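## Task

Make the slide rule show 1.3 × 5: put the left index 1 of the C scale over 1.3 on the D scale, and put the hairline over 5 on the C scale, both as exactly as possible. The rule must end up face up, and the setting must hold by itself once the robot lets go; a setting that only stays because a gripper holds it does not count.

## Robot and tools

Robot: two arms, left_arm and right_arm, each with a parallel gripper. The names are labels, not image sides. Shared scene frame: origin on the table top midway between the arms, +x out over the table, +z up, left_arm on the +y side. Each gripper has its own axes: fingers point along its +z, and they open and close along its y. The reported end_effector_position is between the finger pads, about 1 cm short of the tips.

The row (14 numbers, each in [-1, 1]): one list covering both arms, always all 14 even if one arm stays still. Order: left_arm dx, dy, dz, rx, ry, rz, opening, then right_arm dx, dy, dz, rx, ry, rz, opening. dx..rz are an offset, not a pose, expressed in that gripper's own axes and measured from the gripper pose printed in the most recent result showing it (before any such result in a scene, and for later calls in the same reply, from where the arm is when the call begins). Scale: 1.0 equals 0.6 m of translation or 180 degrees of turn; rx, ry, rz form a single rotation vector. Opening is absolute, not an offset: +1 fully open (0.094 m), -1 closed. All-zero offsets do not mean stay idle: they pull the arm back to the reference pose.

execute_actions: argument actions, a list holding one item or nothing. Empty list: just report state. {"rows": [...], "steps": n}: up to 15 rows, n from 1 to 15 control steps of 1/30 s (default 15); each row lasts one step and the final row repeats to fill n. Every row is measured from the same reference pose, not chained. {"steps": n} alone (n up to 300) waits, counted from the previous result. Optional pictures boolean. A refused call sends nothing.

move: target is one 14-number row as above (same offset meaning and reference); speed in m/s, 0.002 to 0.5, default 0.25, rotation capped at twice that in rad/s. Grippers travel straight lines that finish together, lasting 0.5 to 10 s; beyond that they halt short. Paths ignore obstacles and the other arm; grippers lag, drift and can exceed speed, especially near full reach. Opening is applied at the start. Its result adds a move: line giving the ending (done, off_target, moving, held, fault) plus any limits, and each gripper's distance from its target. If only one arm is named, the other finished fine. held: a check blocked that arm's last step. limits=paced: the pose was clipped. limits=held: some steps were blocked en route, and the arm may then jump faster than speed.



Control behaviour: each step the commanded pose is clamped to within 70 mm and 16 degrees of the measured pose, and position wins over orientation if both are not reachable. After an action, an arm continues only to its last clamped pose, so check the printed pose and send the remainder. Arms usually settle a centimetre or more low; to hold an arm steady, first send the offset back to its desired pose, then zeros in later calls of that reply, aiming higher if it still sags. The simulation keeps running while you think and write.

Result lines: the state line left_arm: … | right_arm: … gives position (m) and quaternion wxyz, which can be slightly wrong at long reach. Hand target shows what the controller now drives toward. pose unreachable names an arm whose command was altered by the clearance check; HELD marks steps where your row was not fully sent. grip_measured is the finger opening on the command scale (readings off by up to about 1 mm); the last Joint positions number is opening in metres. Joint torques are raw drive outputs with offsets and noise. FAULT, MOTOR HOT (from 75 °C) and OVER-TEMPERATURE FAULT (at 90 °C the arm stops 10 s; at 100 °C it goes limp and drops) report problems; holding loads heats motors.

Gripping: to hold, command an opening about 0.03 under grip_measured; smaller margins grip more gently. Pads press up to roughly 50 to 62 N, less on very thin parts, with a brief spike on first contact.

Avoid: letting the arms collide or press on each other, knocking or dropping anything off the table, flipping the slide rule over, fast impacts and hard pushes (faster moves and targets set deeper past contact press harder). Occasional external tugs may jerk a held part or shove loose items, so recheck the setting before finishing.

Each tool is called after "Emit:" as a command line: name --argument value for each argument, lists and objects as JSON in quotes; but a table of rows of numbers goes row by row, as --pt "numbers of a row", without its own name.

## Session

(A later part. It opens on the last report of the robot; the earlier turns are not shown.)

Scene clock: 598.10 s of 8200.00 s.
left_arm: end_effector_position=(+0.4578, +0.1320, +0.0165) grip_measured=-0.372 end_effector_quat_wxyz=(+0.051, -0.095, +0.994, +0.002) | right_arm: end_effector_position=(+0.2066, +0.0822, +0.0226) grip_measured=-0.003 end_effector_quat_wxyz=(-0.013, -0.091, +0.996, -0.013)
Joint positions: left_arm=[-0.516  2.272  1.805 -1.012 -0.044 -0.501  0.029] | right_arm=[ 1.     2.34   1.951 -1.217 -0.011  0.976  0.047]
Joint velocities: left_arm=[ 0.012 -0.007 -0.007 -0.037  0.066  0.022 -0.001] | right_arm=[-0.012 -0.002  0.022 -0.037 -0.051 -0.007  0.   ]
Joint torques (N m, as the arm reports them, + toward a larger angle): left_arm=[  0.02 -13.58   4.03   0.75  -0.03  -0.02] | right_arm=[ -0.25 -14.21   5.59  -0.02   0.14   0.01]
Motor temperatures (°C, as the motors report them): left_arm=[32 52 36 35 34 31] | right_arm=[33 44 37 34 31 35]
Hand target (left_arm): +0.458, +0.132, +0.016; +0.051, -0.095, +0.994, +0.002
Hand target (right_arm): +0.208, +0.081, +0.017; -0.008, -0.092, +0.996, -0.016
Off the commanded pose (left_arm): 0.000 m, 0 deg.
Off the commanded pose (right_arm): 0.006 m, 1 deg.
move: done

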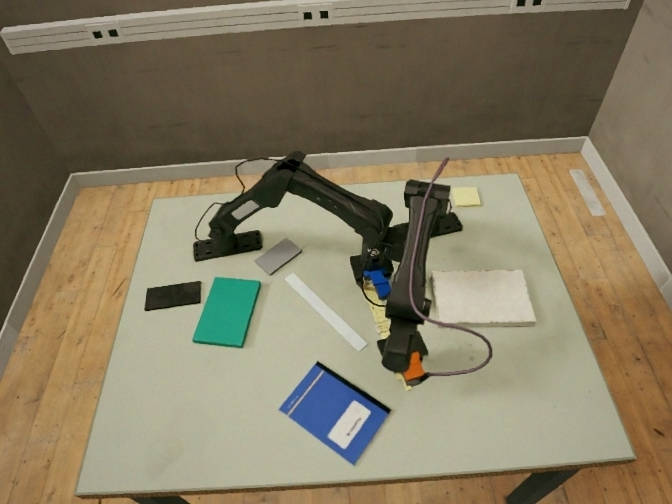

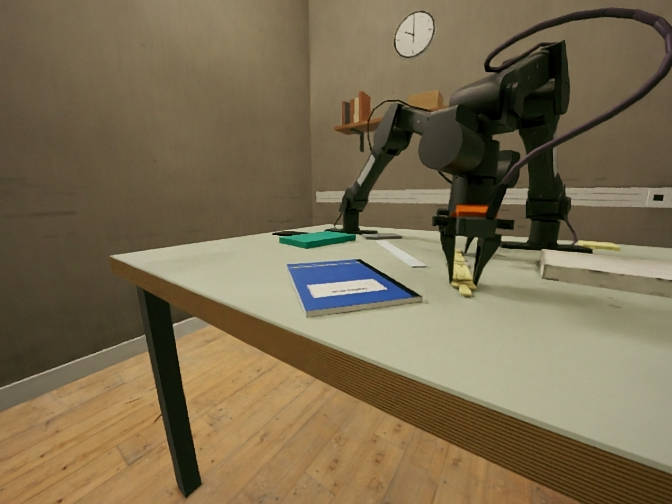

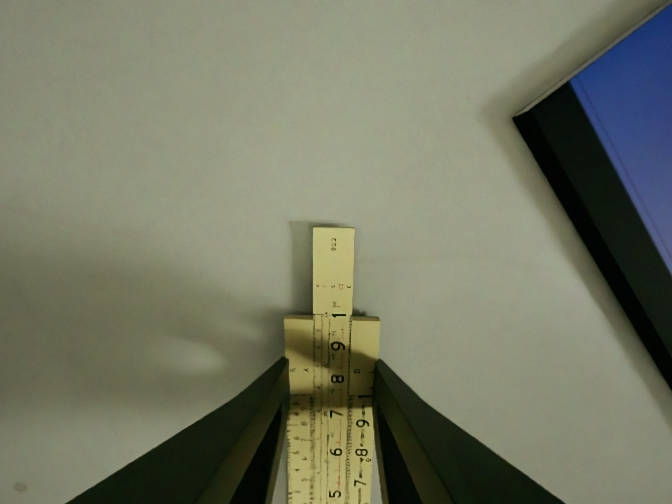

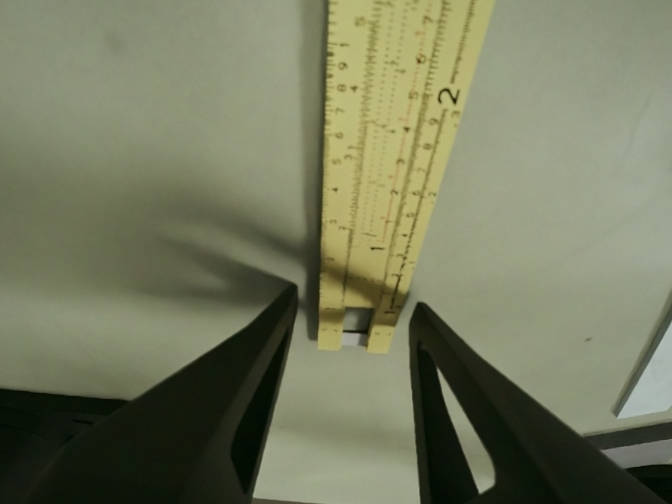

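Emit:
move --target '[0,0,0,0,0,0,-0.42, 0,-0.004,0.012,0,0,0,-0.2]' --speed 0.02

Emit:
move --target '[0,0,0,0,0,0,-0.42, 0,0,0,0,0,0,-0.42]' --speed 0.02

Scene clock: 600.63 s of 8200.00 s.
left_arm: end_effector_position=(+0.4578, +0.1320, +0.0165) grip_measured=-0.372 end_effector_quat_wxyz=(+0.051, -0.095, +0.994, +0.002) | right_arm: end_effector_position=(+0.2067, +0.0824, +0.0216) grip_measured=-0.197 end_effector_quat_wxyz=(-0.013, -0.091, +0.996, -0.012)
Joint positions: left_arm=[-0.516  2.272  1.805 -1.012 -0.044 -0.501  0.029] | right_arm=[ 1.     2.34   1.947 -1.212 -0.011  0.976  0.038]
Joint velocities: left_arm=[ 0.007 -0.002  0.012 -0.007  0.007 -0.051 -0.001] | right_arm=[ 0.007 -0.012 -0.007  0.022  0.022 -0.081 -0.   ]
Joint torques (N m, as the arm reports them, + toward a larger angle): left_arm=[  0.04 -13.6    4.04   0.76  -0.01   0.  ] | right_arm=[ -0.3  -14.87   4.05   0.06   0.03   0.03]
Motor temperatures (°C, as the motors report them): left_arm=[32 52 36 35 34 31] | right_arm=[33 44 36 34 31 35]
Hand target (left_arm): +0.458, +0.132, +0.016; +0.051, -0.095, +0.994, +0.002
Hand target (right_arm): +0.207, +0.080, +0.016; -0.014, -0.091, +0.996, -0.013
Off the commanded pose (left_arm): 0.000 m, 0 deg.
Off the commanded pose (right_arm): 0.007 m, 0 deg.
move: done

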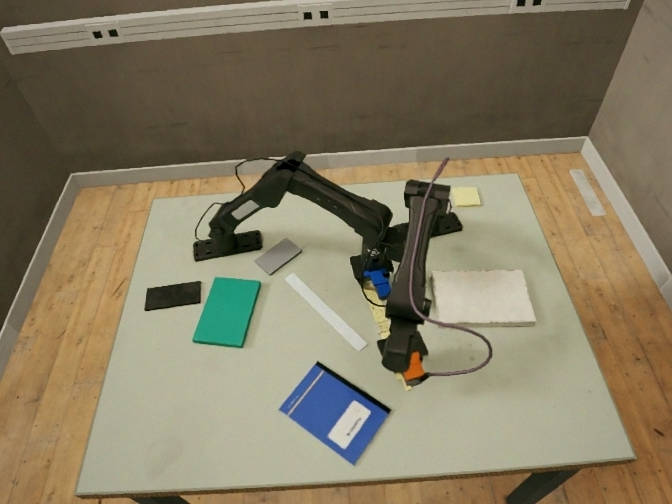

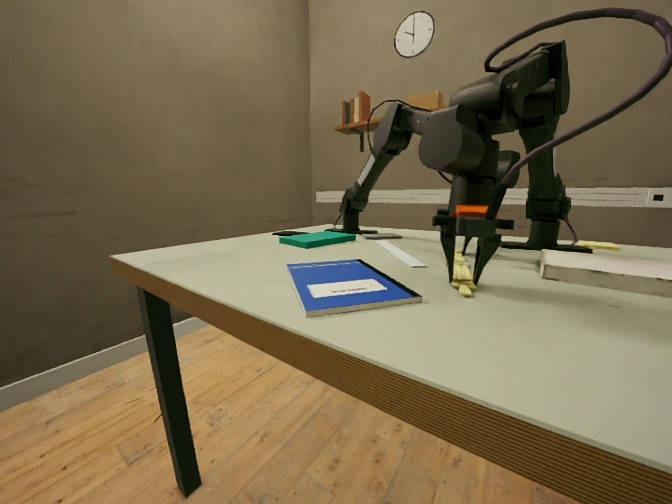

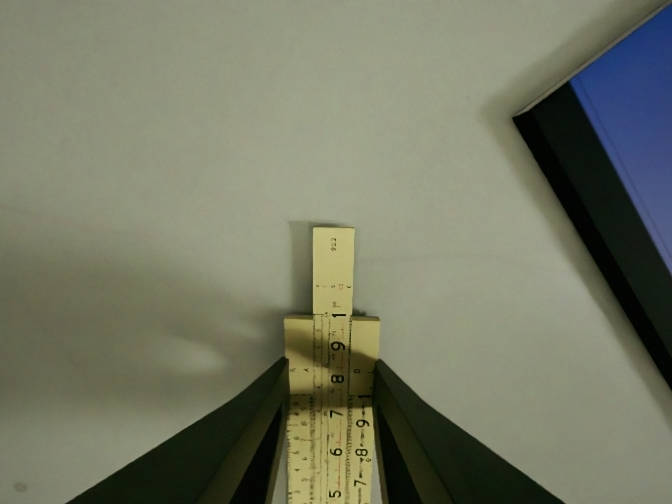

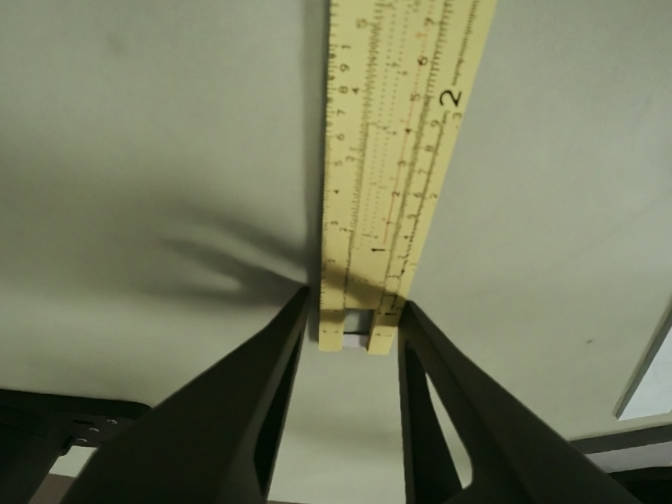

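Scene clock: 601.13 s of 8200.00 s.
left_arm: end_effector_position=(+0.4578, +0.1320, +0.0165) grip_measured=-0.372 end_effector_quat_wxyz=(+0.051, -0.093, +0.994, +0.002) | right_arm: end_effector_position=(+0.2067, +0.0824, +0.0216) grip_measured=-0.381 end_effector_quat_wxyz=(-0.013, -0.092, +0.996, -0.012)
Joint positions: left_arm=[-0.516  2.272  1.805 -1.012 -0.044 -0.496  0.029] | right_arm=[ 1.     2.34   1.947 -1.212 -0.011  0.975  0.029]
Joint velocities: left_arm=[-0.042 -0.007  0.012 -0.022 -0.007 -0.066  0.   ] | right_arm=[-0.012  0.002  0.027  0.051 -0.051  0.081 -0.   ]
Joint torques (N m, as the arm reports them, + toward a larger angle): left_arm=[  0.02 -13.58   4.04   0.75   0.01  -0.06] | right_arm=[ -0.05 -14.28   7.17  -0.14   0.02   0.04]
Motor temperatures (°C, as the motors report them): left_arm=[32 52 36 35 34 31] | right_arm=[33 44 36 34 31 35]
Hand target (left_arm): +0.458, +0.132, +0.016; +0.051, -0.095, +0.994, +0.002
Hand target (right_arm): +0.207, +0.082, +0.022; -0.013, -0.091, +0.996, -0.012
Off the commanded pose (left_arm): 0.000 m, 0 deg.
Off the commanded pose (right_arm): 0.000 m, 0 deg.
move: done

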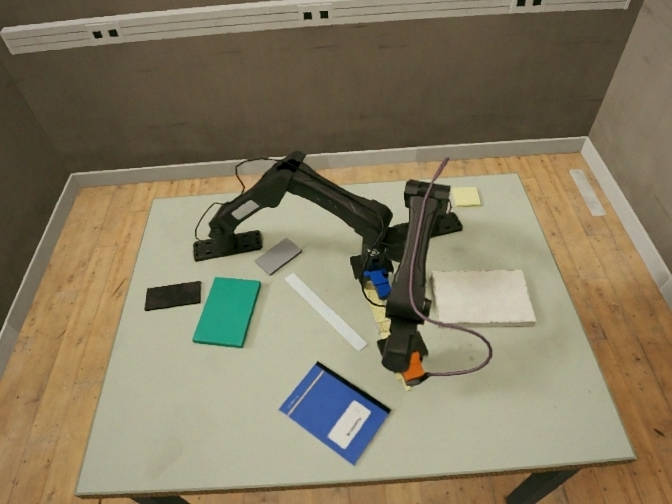

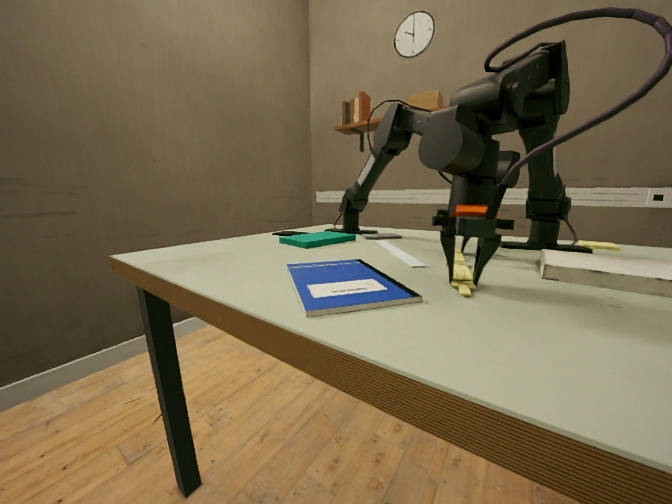

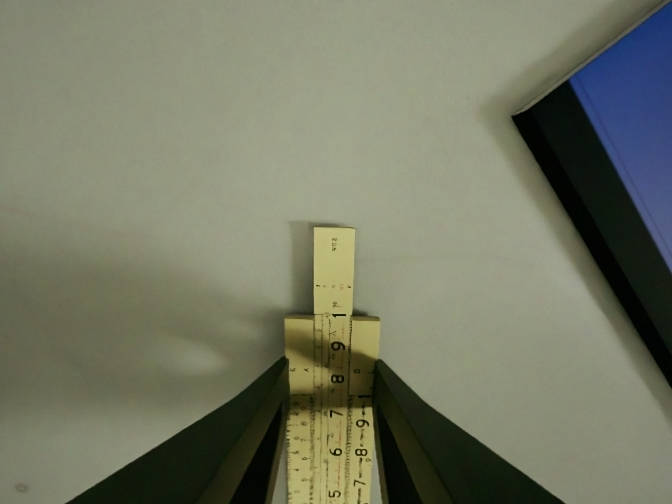

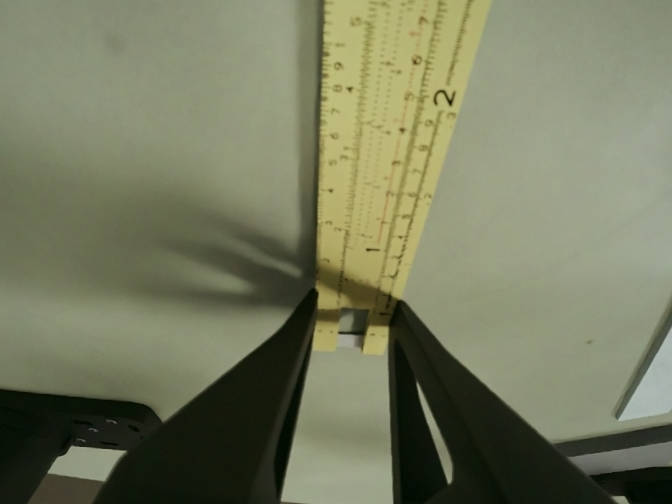

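Emit:
move --target '[0,0,-0.004,0,0,0,-0.15, 0,0,0,0,0,0,-0.42]' --speed 0.02

Emit:
move --target '[-0.062,0,-0.006,0,-0.02,0,-0.15, 0,0,0,0,0,0,-0.42]' --speed 0.03

Scene clock: 612.57 s of 8200.00 s.
left_arm: end_effector_position=(+0.4579, +0.1317, +0.0165) grip_measured=-0.152 end_effector_quat_wxyz=(+0.051, -0.092, +0.994, +0.001) | right_arm: end_effector_position=(+0.2066, +0.0824, +0.0216) grip_measured=-0.381 end_effector_quat_wxyz=(-0.013, -0.092, +0.996, -0.012)
Joint positions: left_arm=[-0.516  2.272  1.805 -1.011 -0.043 -0.496  0.04 ] | right_arm=[ 1.     2.34   1.947 -1.212 -0.012  0.974  0.029]
Joint velocities: left_arm=[-0.012 -0.002  0.017 -0.051 -0.022 -0.037 -0.   ] | right_arm=[ 0.012 -0.002 -0.002  0.007 -0.051 -0.051 -0.001]
Joint torques (N m, as the arm reports them, + toward a larger angle): left_arm=[ -0.02 -13.78   4.37   0.66  -0.04  -0.02] | right_arm=[ -0.06 -14.67   7.39  -0.13   0.03   0.01]
Motor temperatures (°C, as the motors report them): left_arm=[32 52 36 35 34 31] | right_arm=[33 45 36 34 31 35]
Hand target (left_arm): +0.458, +0.132, +0.019; +0.051, -0.093, +0.994, +0.002
Hand target (right_arm): +0.207, +0.082, +0.022; -0.013, -0.092, +0.996, -0.012
Off the commanded pose (left_arm): 0.002 m, 0 deg.
Off the commanded pose (right_arm): 0.000 m, 0 deg.
After step 90, 7.73 s passed at rest.
move: done

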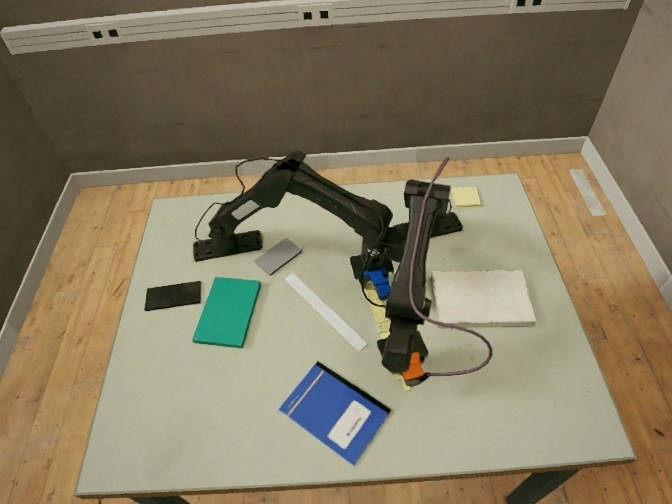

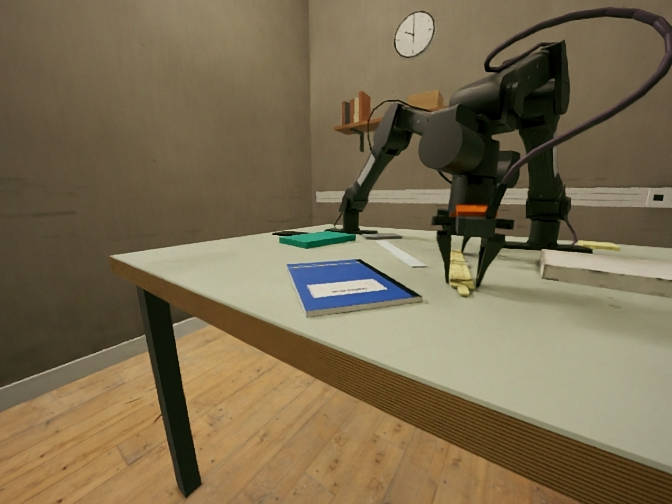

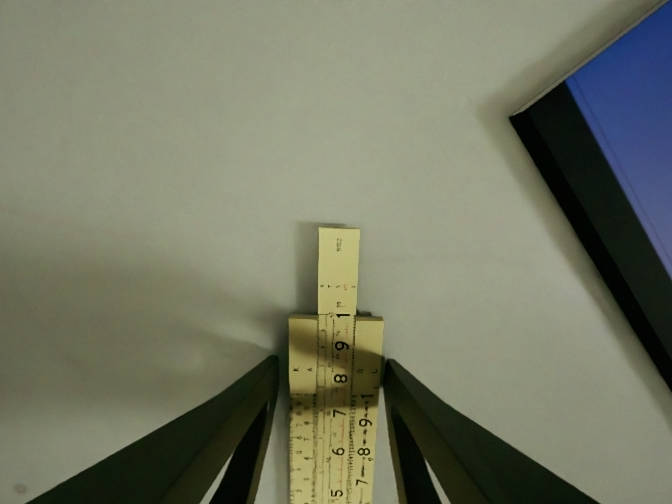

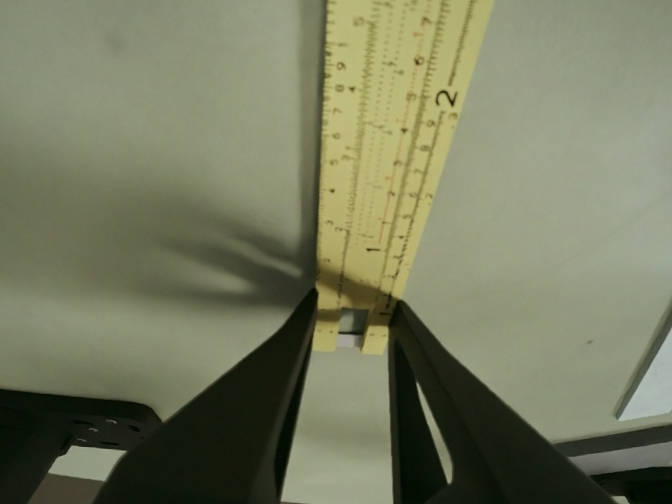

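Scene clock: 614.07 s of 8200.00 s.
left_arm: end_effector_position=(+0.4863, +0.1349, +0.0180) grip_measured=-0.152 end_effector_quat_wxyz=(+0.073, -0.091, +0.993, +0.003) | right_arm: end_effector_position=(+0.2066, +0.0824, +0.0216) grip_measured=-0.381 end_effector_quat_wxyz=(-0.013, -0.092, +0.996, -0.012)
Joint positions: left_arm=[-0.499  2.344  1.93  -1.025 -0.061 -0.475  0.04 ] | right_arm=[ 1.     2.34   1.947 -1.212 -0.012  0.974  0.029]
Joint velocities: left_arm=[ 0.007  0.017 -0.002  0.022 -0.022  0.022  0.002] | right_arm=[ 0.017  0.002 -0.017  0.037  0.037 -0.051  0.001]
Joint torques (N m, as the arm reports them, + toward a larger angle): left_arm=[  0.95 -13.94   5.95   0.79  -0.15   0.09] | right_arm=[  0.17 -14.66   7.3   -0.19   0.06  -0.02]
Motor temperatures (°C, as the motors report them): left_arm=[32 52 36 35 34 31] | right_arm=[33 45 36 34 31 35]
Hand target (left_arm): +0.494, +0.139, +0.024; +0.083, -0.093, +0.992, +0.005
Hand target (right_arm): +0.207, +0.082, +0.022; -0.013, -0.092, +0.996, -0.012
Off the commanded pose (left_arm): 0.010 m, 1 deg.
Off the commanded pose (right_arm): 0.000 m, 0 deg.
move: done

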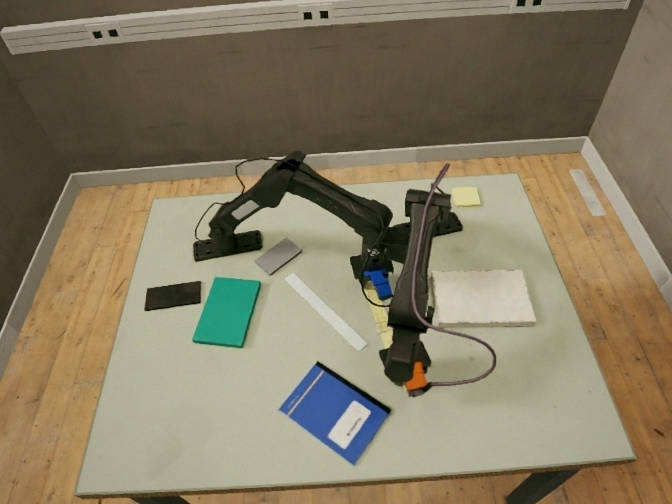

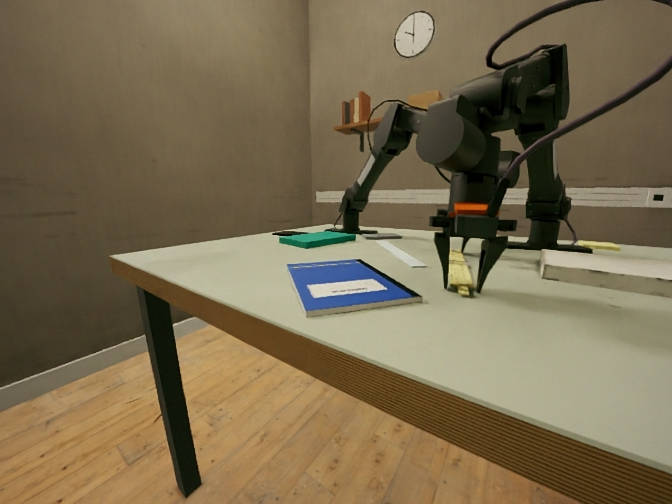

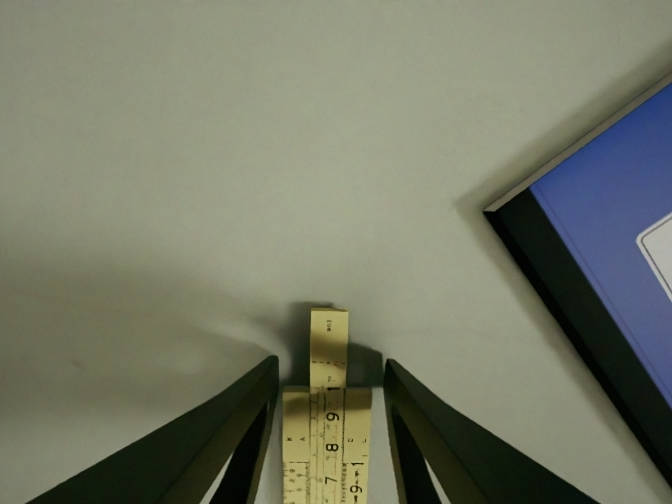

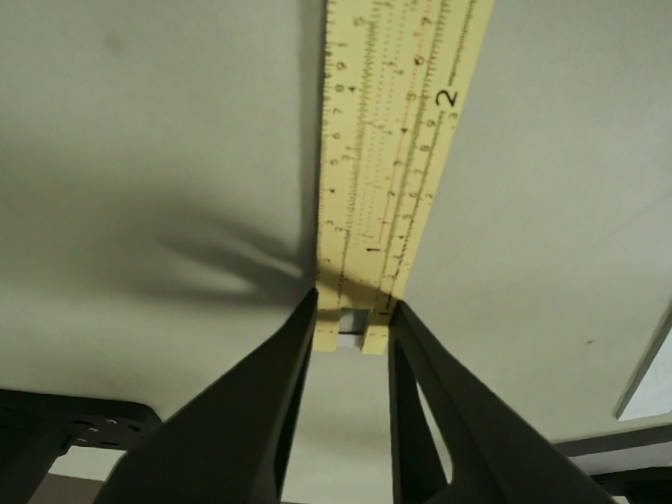

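Emit:
move --target '[-0.028,0,0,0,0.04,0,-0.15, 0,0,0,0,0,0,-0.42]' --speed 0.03

Scene clock: 620.03 s of 8200.00 s.
left_arm: end_effector_position=(+0.4942, +0.1344, +0.0174) grip_measured=-0.152 end_effector_quat_wxyz=(+0.023, -0.090, +0.996, +0.003) | right_arm: end_effector_position=(+0.2066, +0.0824, +0.0216) grip_measured=-0.381 end_effector_quat_wxyz=(-0.013, -0.092, +0.996, -0.012)
Joint positions: left_arm=[-0.481  2.497  2.211 -1.243 -0.021 -0.457  0.04 ] | right_arm=[ 1.     2.34   1.947 -1.212 -0.012  0.974  0.029]
Joint velocities: left_arm=[-0.007  0.007  0.002  0.007  0.022 -0.037 -0.001] | right_arm=[ 0.002 -0.002 -0.007  0.037  0.022 -0.022 -0.001]
Joint torques (N m, as the arm reports them, + toward a larger angle): left_arm=[ -0.03 -15.27   3.85   0.68   0.    -0.04] | right_arm=[ -0.18 -14.6    6.75  -0.17   0.     0.05]
Motor temperatures (°C, as the motors report them): left_arm=[32 53 36 35 34 31] | right_arm=[33 45 36 34 31 35]
Hand target (left_arm): +0.494, +0.134, +0.017; +0.024, -0.090, +0.996, +0.002
Hand target (right_arm): +0.207, +0.082, +0.022; -0.013, -0.092, +0.996, -0.012
Off the commanded pose (left_arm): 0.010 m, 2 deg.
Off the commanded pose (right_arm): 0.000 m, 0 deg.
After step 90, 0.63 s passed at rest.
move: held (left_arm); limits=held; held on 20 of 70 steps (left_arm), including the last (left_arm)
pose unreachable (left arm): on one or more control steps of this call this arm could not follow its commanded pose, so it was not sent that pose on those steps. On the call's last step it was still not sent that pose. It may still have moved: this result reports where it is.
cause: the commanded pose would bring a part of the arm too close to another arm (this arm's upper arm (the part past joint 2) and the other arm's wrist (the part past joint 4)).

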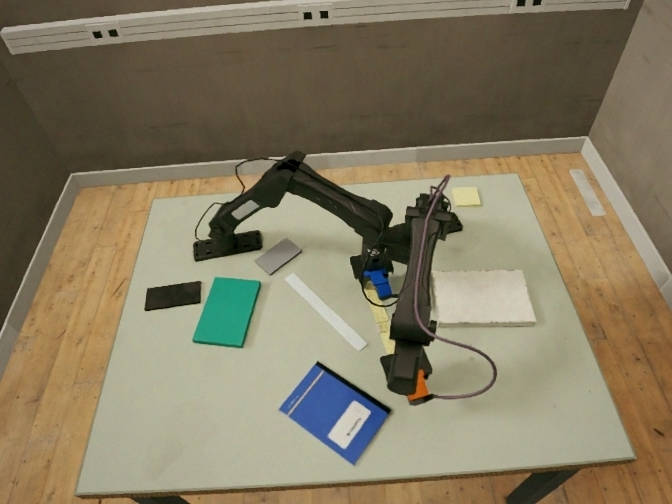

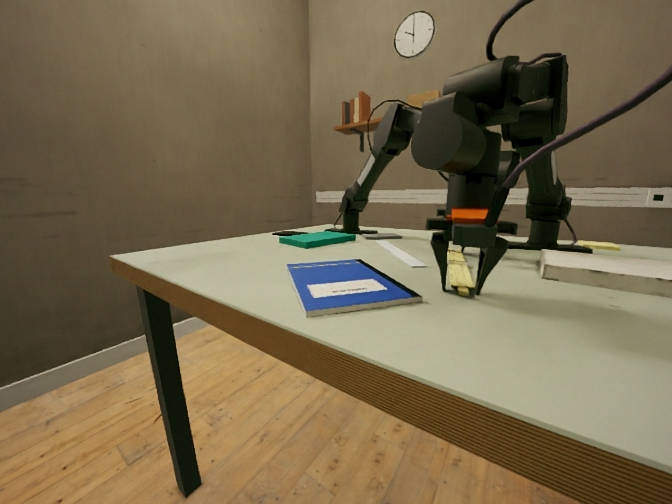

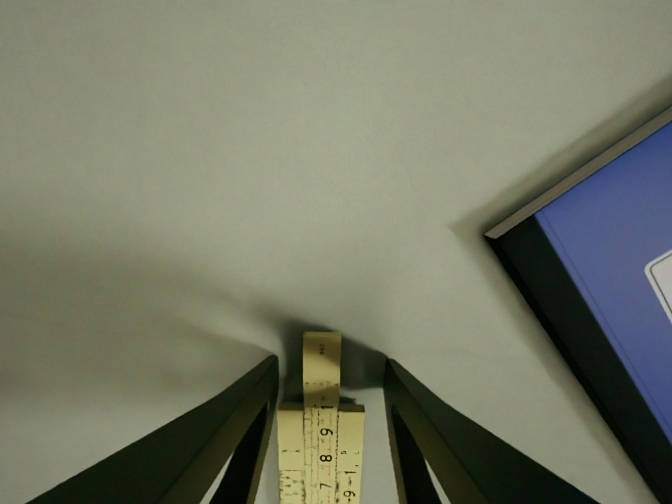

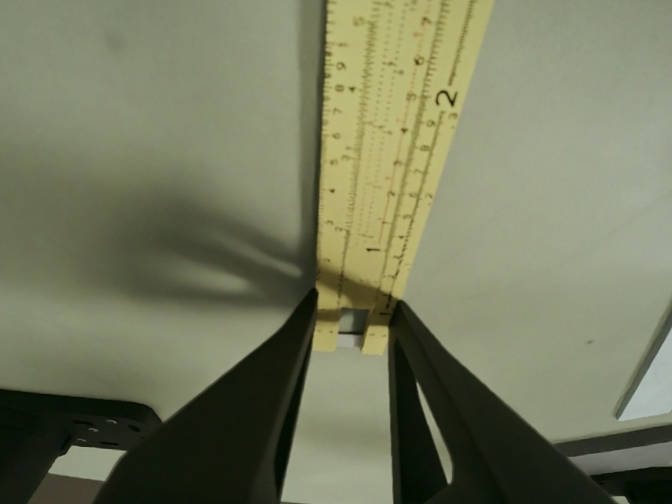

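Emit:
move --target '[0,0.008,0,0,0,0,-0.6, 0,0,0,0,0,0,-0.42]' --speed 0.02

Scene clock: 624.63 s of 8200.00 s.
left_arm: end_effector_position=(+0.4940, +0.1347, +0.0168) grip_measured=-0.598 end_effector_quat_wxyz=(+0.023, -0.089, +0.996, +0.003) | right_arm: end_effector_position=(+0.2066, +0.0824, +0.0216) grip_measured=-0.381 end_effector_quat_wxyz=(-0.013, -0.092, +0.996, -0.012)
Joint positions: left_arm=[-0.481  2.497  2.209 -1.242 -0.023 -0.456  0.019] | right_arm=[ 1.     2.34   1.947 -1.212 -0.012  0.974  0.029]
Joint velocities: left_arm=[-0.002  0.012 -0.012 -0.051  0.007 -0.007 -0.001] | right_arm=[-0.007  0.007 -0.007  0.066 -0.007 -0.051 -0.   ]
Joint torques (N m, as the arm reports them, + toward a larger angle): left_arm=[  0.95 -16.08   2.54   0.74   0.05   0.08] | right_arm=[  0.08 -14.51   7.14  -0.08  -0.01   0.03]
Motor temperatures (°C, as the motors report them): left_arm=[32 53 36 35 34 31] | right_arm=[33 45 36 34 31 35]
Hand target (left_arm): +0.493, +0.139, +0.017; +0.023, -0.090, +0.996, +0.003
Hand target (right_arm): +0.207, +0.082, +0.022; -0.013, -0.092, +0.996, -0.012
Off the commanded pose (left_arm): 0.004 m, 0 deg.
Off the commanded pose (right_arm): 0.000 m, 0 deg.
After step 90, 0.90 s passed at rest.
move: done

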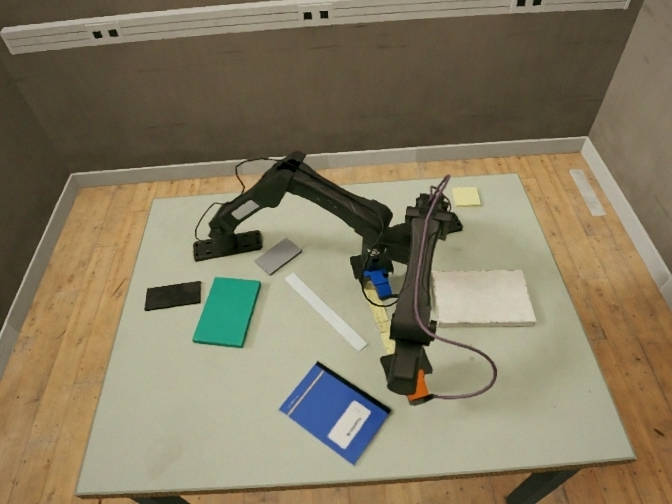

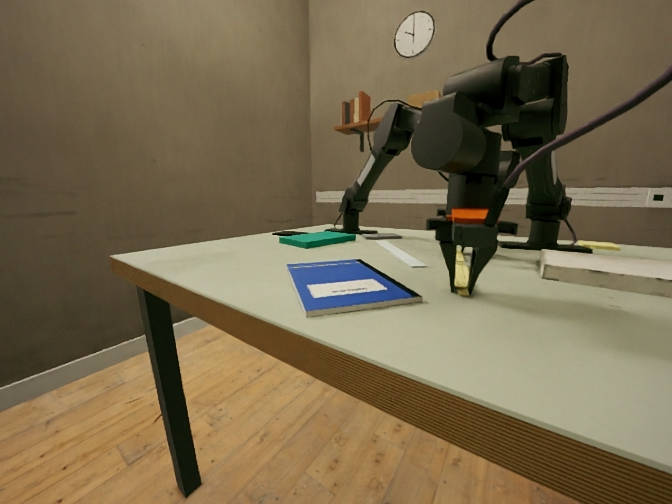

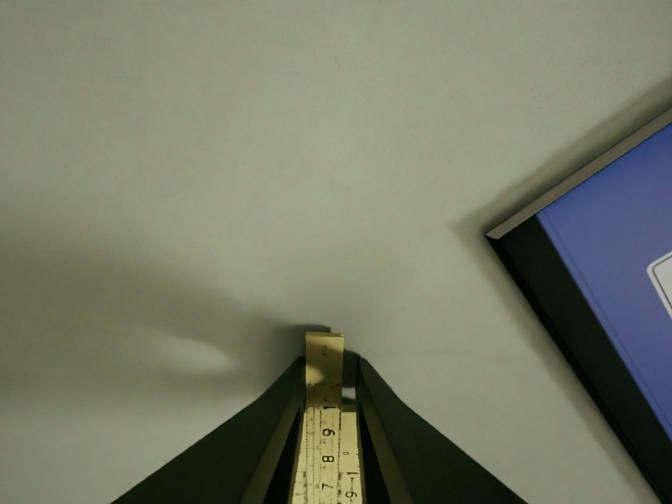

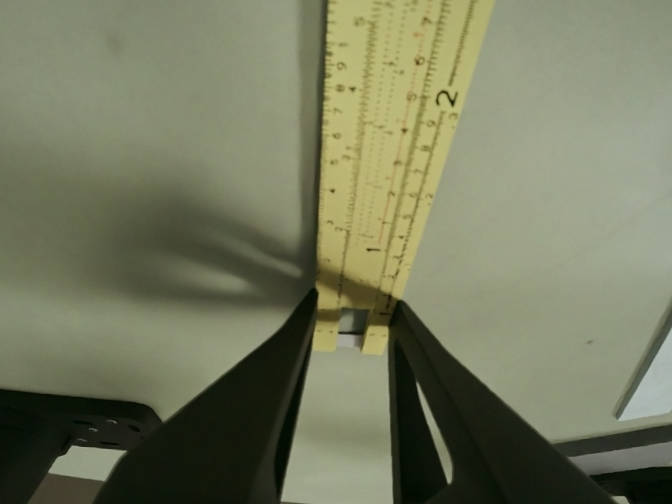

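Emit:
move --target '[0,0.008,0,0,0,0,-0.82, 0,0,0,0,0,0,-0.42]' --speed 0.02

Emit:
zoom_image --camera "cam_right_wrist" --region '[350,210,410,270]'

Scene clock: 627.97 s of 8200.00 s.
left_arm: end_effector_position=(+0.4940, +0.1355, +0.0168) grip_measured=-0.780 end_effector_quat_wxyz=(+0.023, -0.089, +0.996, +0.006) | right_arm: end_effector_position=(+0.2066, +0.0825, +0.0216) grip_measured=-0.381 end_effector_quat_wxyz=(-0.013, -0.092, +0.996, -0.012)
Joint positions: left_arm=[-0.481  2.497  2.209 -1.242 -0.027 -0.456  0.01 ] | right_arm=[ 1.     2.34   1.947 -1.212 -0.012  0.975  0.029]
Joint velocities: left_arm=[ 0.002 -0.002  0.002  0.007 -0.066 -0.081 -0.   ] | right_arm=[-0.002  0.007 -0.002 -0.007 -0.007  0.037 -0.   ]
Joint torques (N m, as the arm reports them, + toward a larger angle): left_arm=[  0.88 -16.06   2.45   0.75   0.04   0.08] | right_arm=[  0.34 -14.62   7.12  -0.18  -0.02   0.  ]
Motor temperatures (°C, as the motors report them): left_arm=[32 53 36 35 34 31] | right_arm=[33 45 36 34 31 35]
Hand target (left_arm): +0.493, +0.139, +0.017; +0.023, -0.089, +0.996, +0.004
Hand target (right_arm): +0.207, +0.082, +0.022; -0.013, -0.092, +0.996, -0.012
Off the commanded pose (left_arm): 0.004 m, 0 deg.
Off the commanded pose (right_arm): 0.000 m, 0 deg.
move: done

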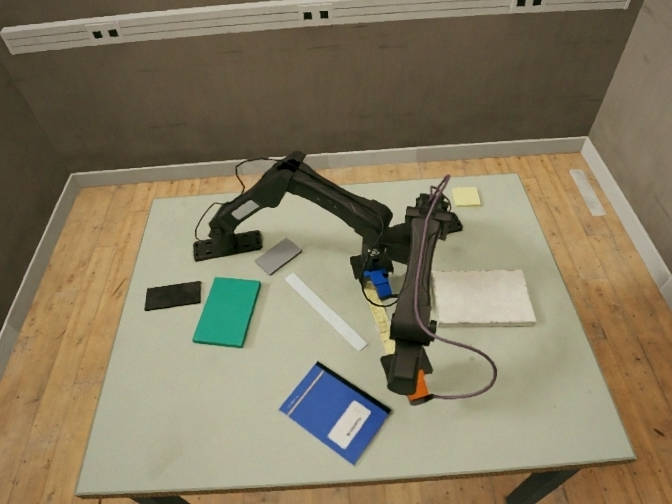

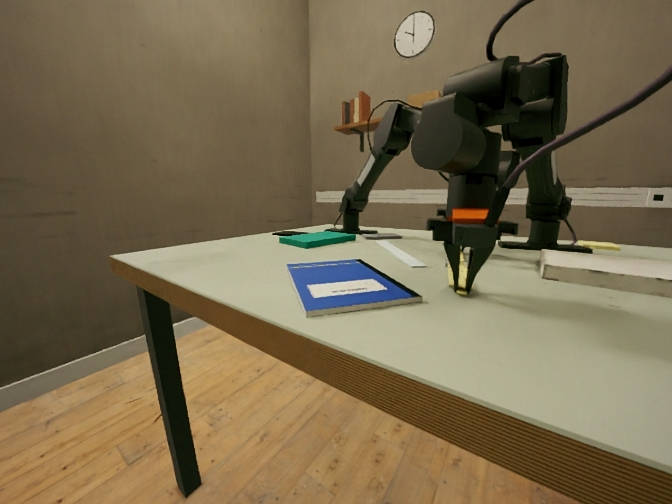

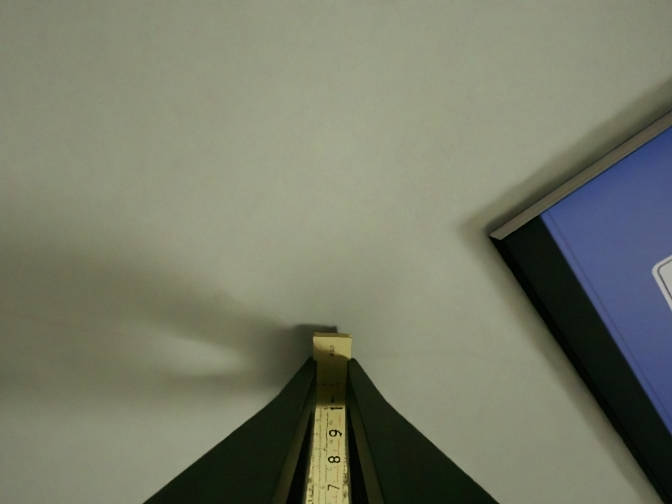

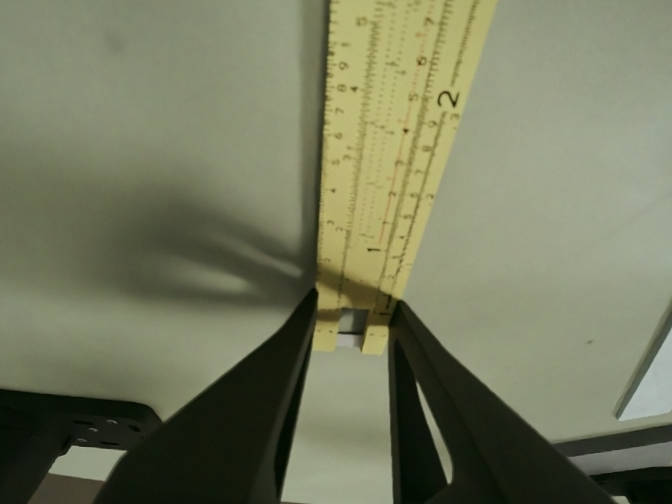

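Region (350, 210, 410, 270) of cam_right_wrist's 672x504 image, scaled by 8.400, with more detail than that image has.

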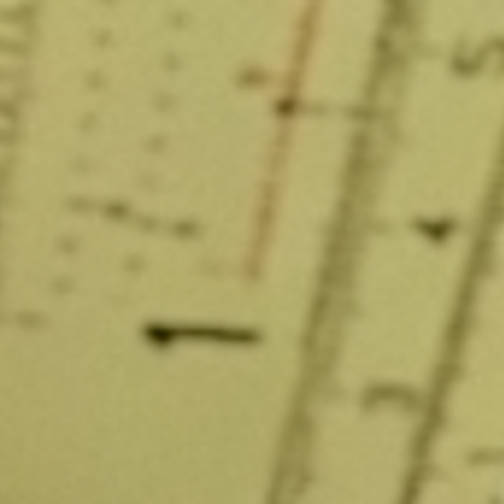

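Emit:
move --target '[0.02,0,0,0,0,0,-0.82, 0,0,0,0,0,0,-0.42]' --speed 0.012

Emit:
zoom_image --camera "cam_right_wrist" --region '[350,210,410,270]'

Scene clock: 632.83 s of 8200.00 s.
left_arm: end_effector_position=(+0.4934, +0.1357, +0.0167) grip_measured=-0.780 end_effector_quat_wxyz=(+0.038, -0.090, +0.995, +0.000) | right_arm: end_effector_position=(+0.2065, +0.0825, +0.0216) grip_measured=-0.381 end_effector_quat_wxyz=(-0.014, -0.092, +0.996, -0.012)
Joint positions: left_arm=[-0.481  2.452  2.123 -1.173 -0.028 -0.457  0.01 ] | right_arm=[ 1.     2.34   1.947 -1.212 -0.012  0.975  0.029]
Joint velocities: left_arm=[-0.002 -0.002 -0.027 -0.037 -0.051 -0.007 -0.   ] | right_arm=[-0.002 -0.032 -0.007 -0.022 -0.051 -0.037 -0.   ]
Joint torques (N m, as the arm reports them, + toward a larger angle): left_arm=[ -1.04 -15.95   2.49   0.47  -0.01  -0.13] | right_arm=[  0.18 -14.52   7.25  -0.16   0.02  -0.01]
Motor temperatures (°C, as the motors report them): left_arm=[32 54 35 35 34 31] | right_arm=[33 45 36 34 31 35]
Hand target (left_arm): +0.482, +0.133, +0.016; +0.023, -0.089, +0.996, +0.006
Hand target (right_arm): +0.207, +0.082, +0.022; -0.013, -0.092, +0.996, -0.012
Off the commanded pose (left_arm): 0.011 m, 2 deg.
Off the commanded pose (right_arm): 0.000 m, 0 deg.
After step 90, 0.63 s passed at rest.
move: off_target (left_arm)

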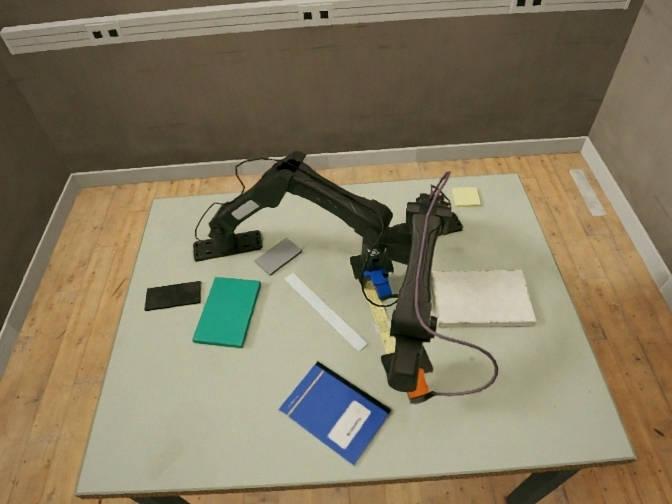

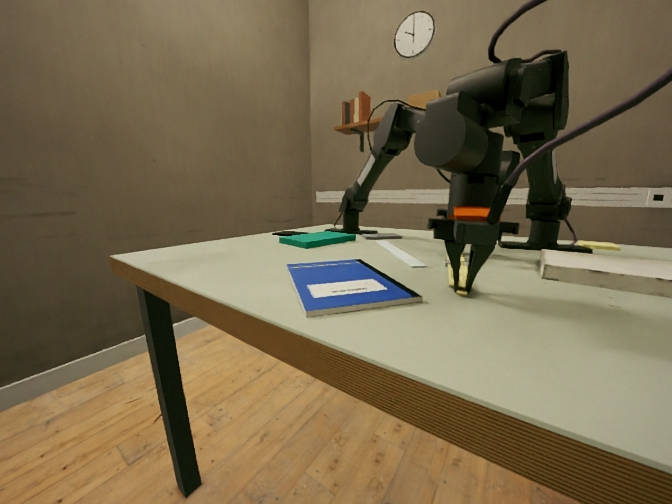

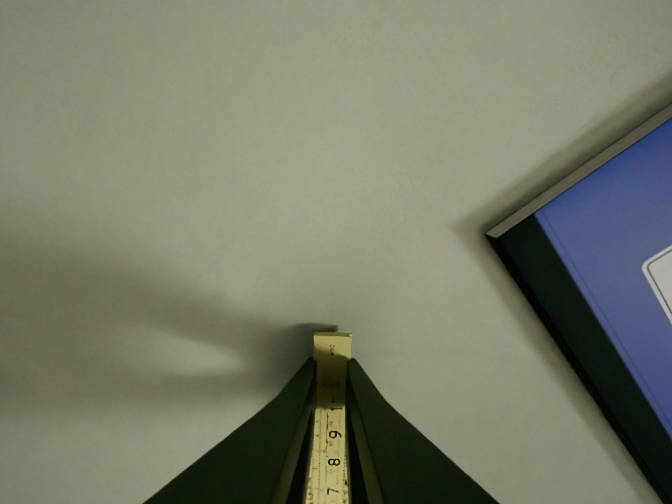

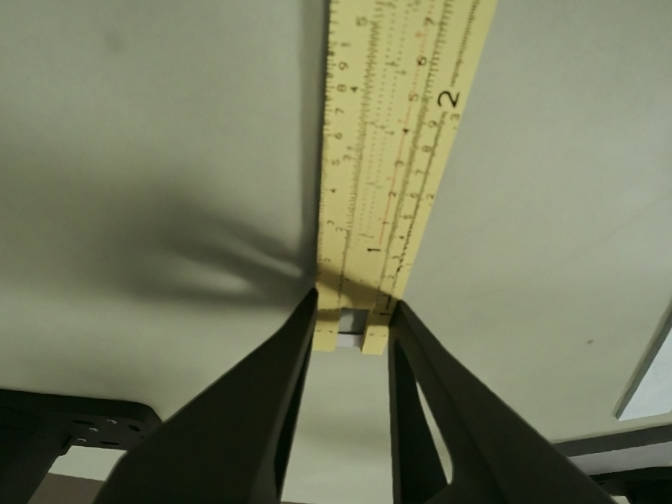

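Region (350, 210, 410, 270) of cam_right_wrist's 672x504 image, scaled by 8.400, with more detail than that image has.

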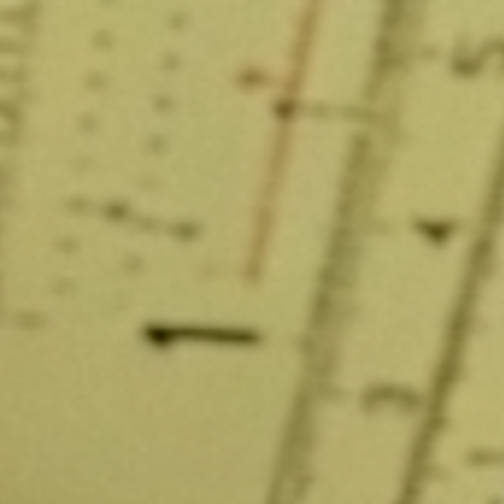

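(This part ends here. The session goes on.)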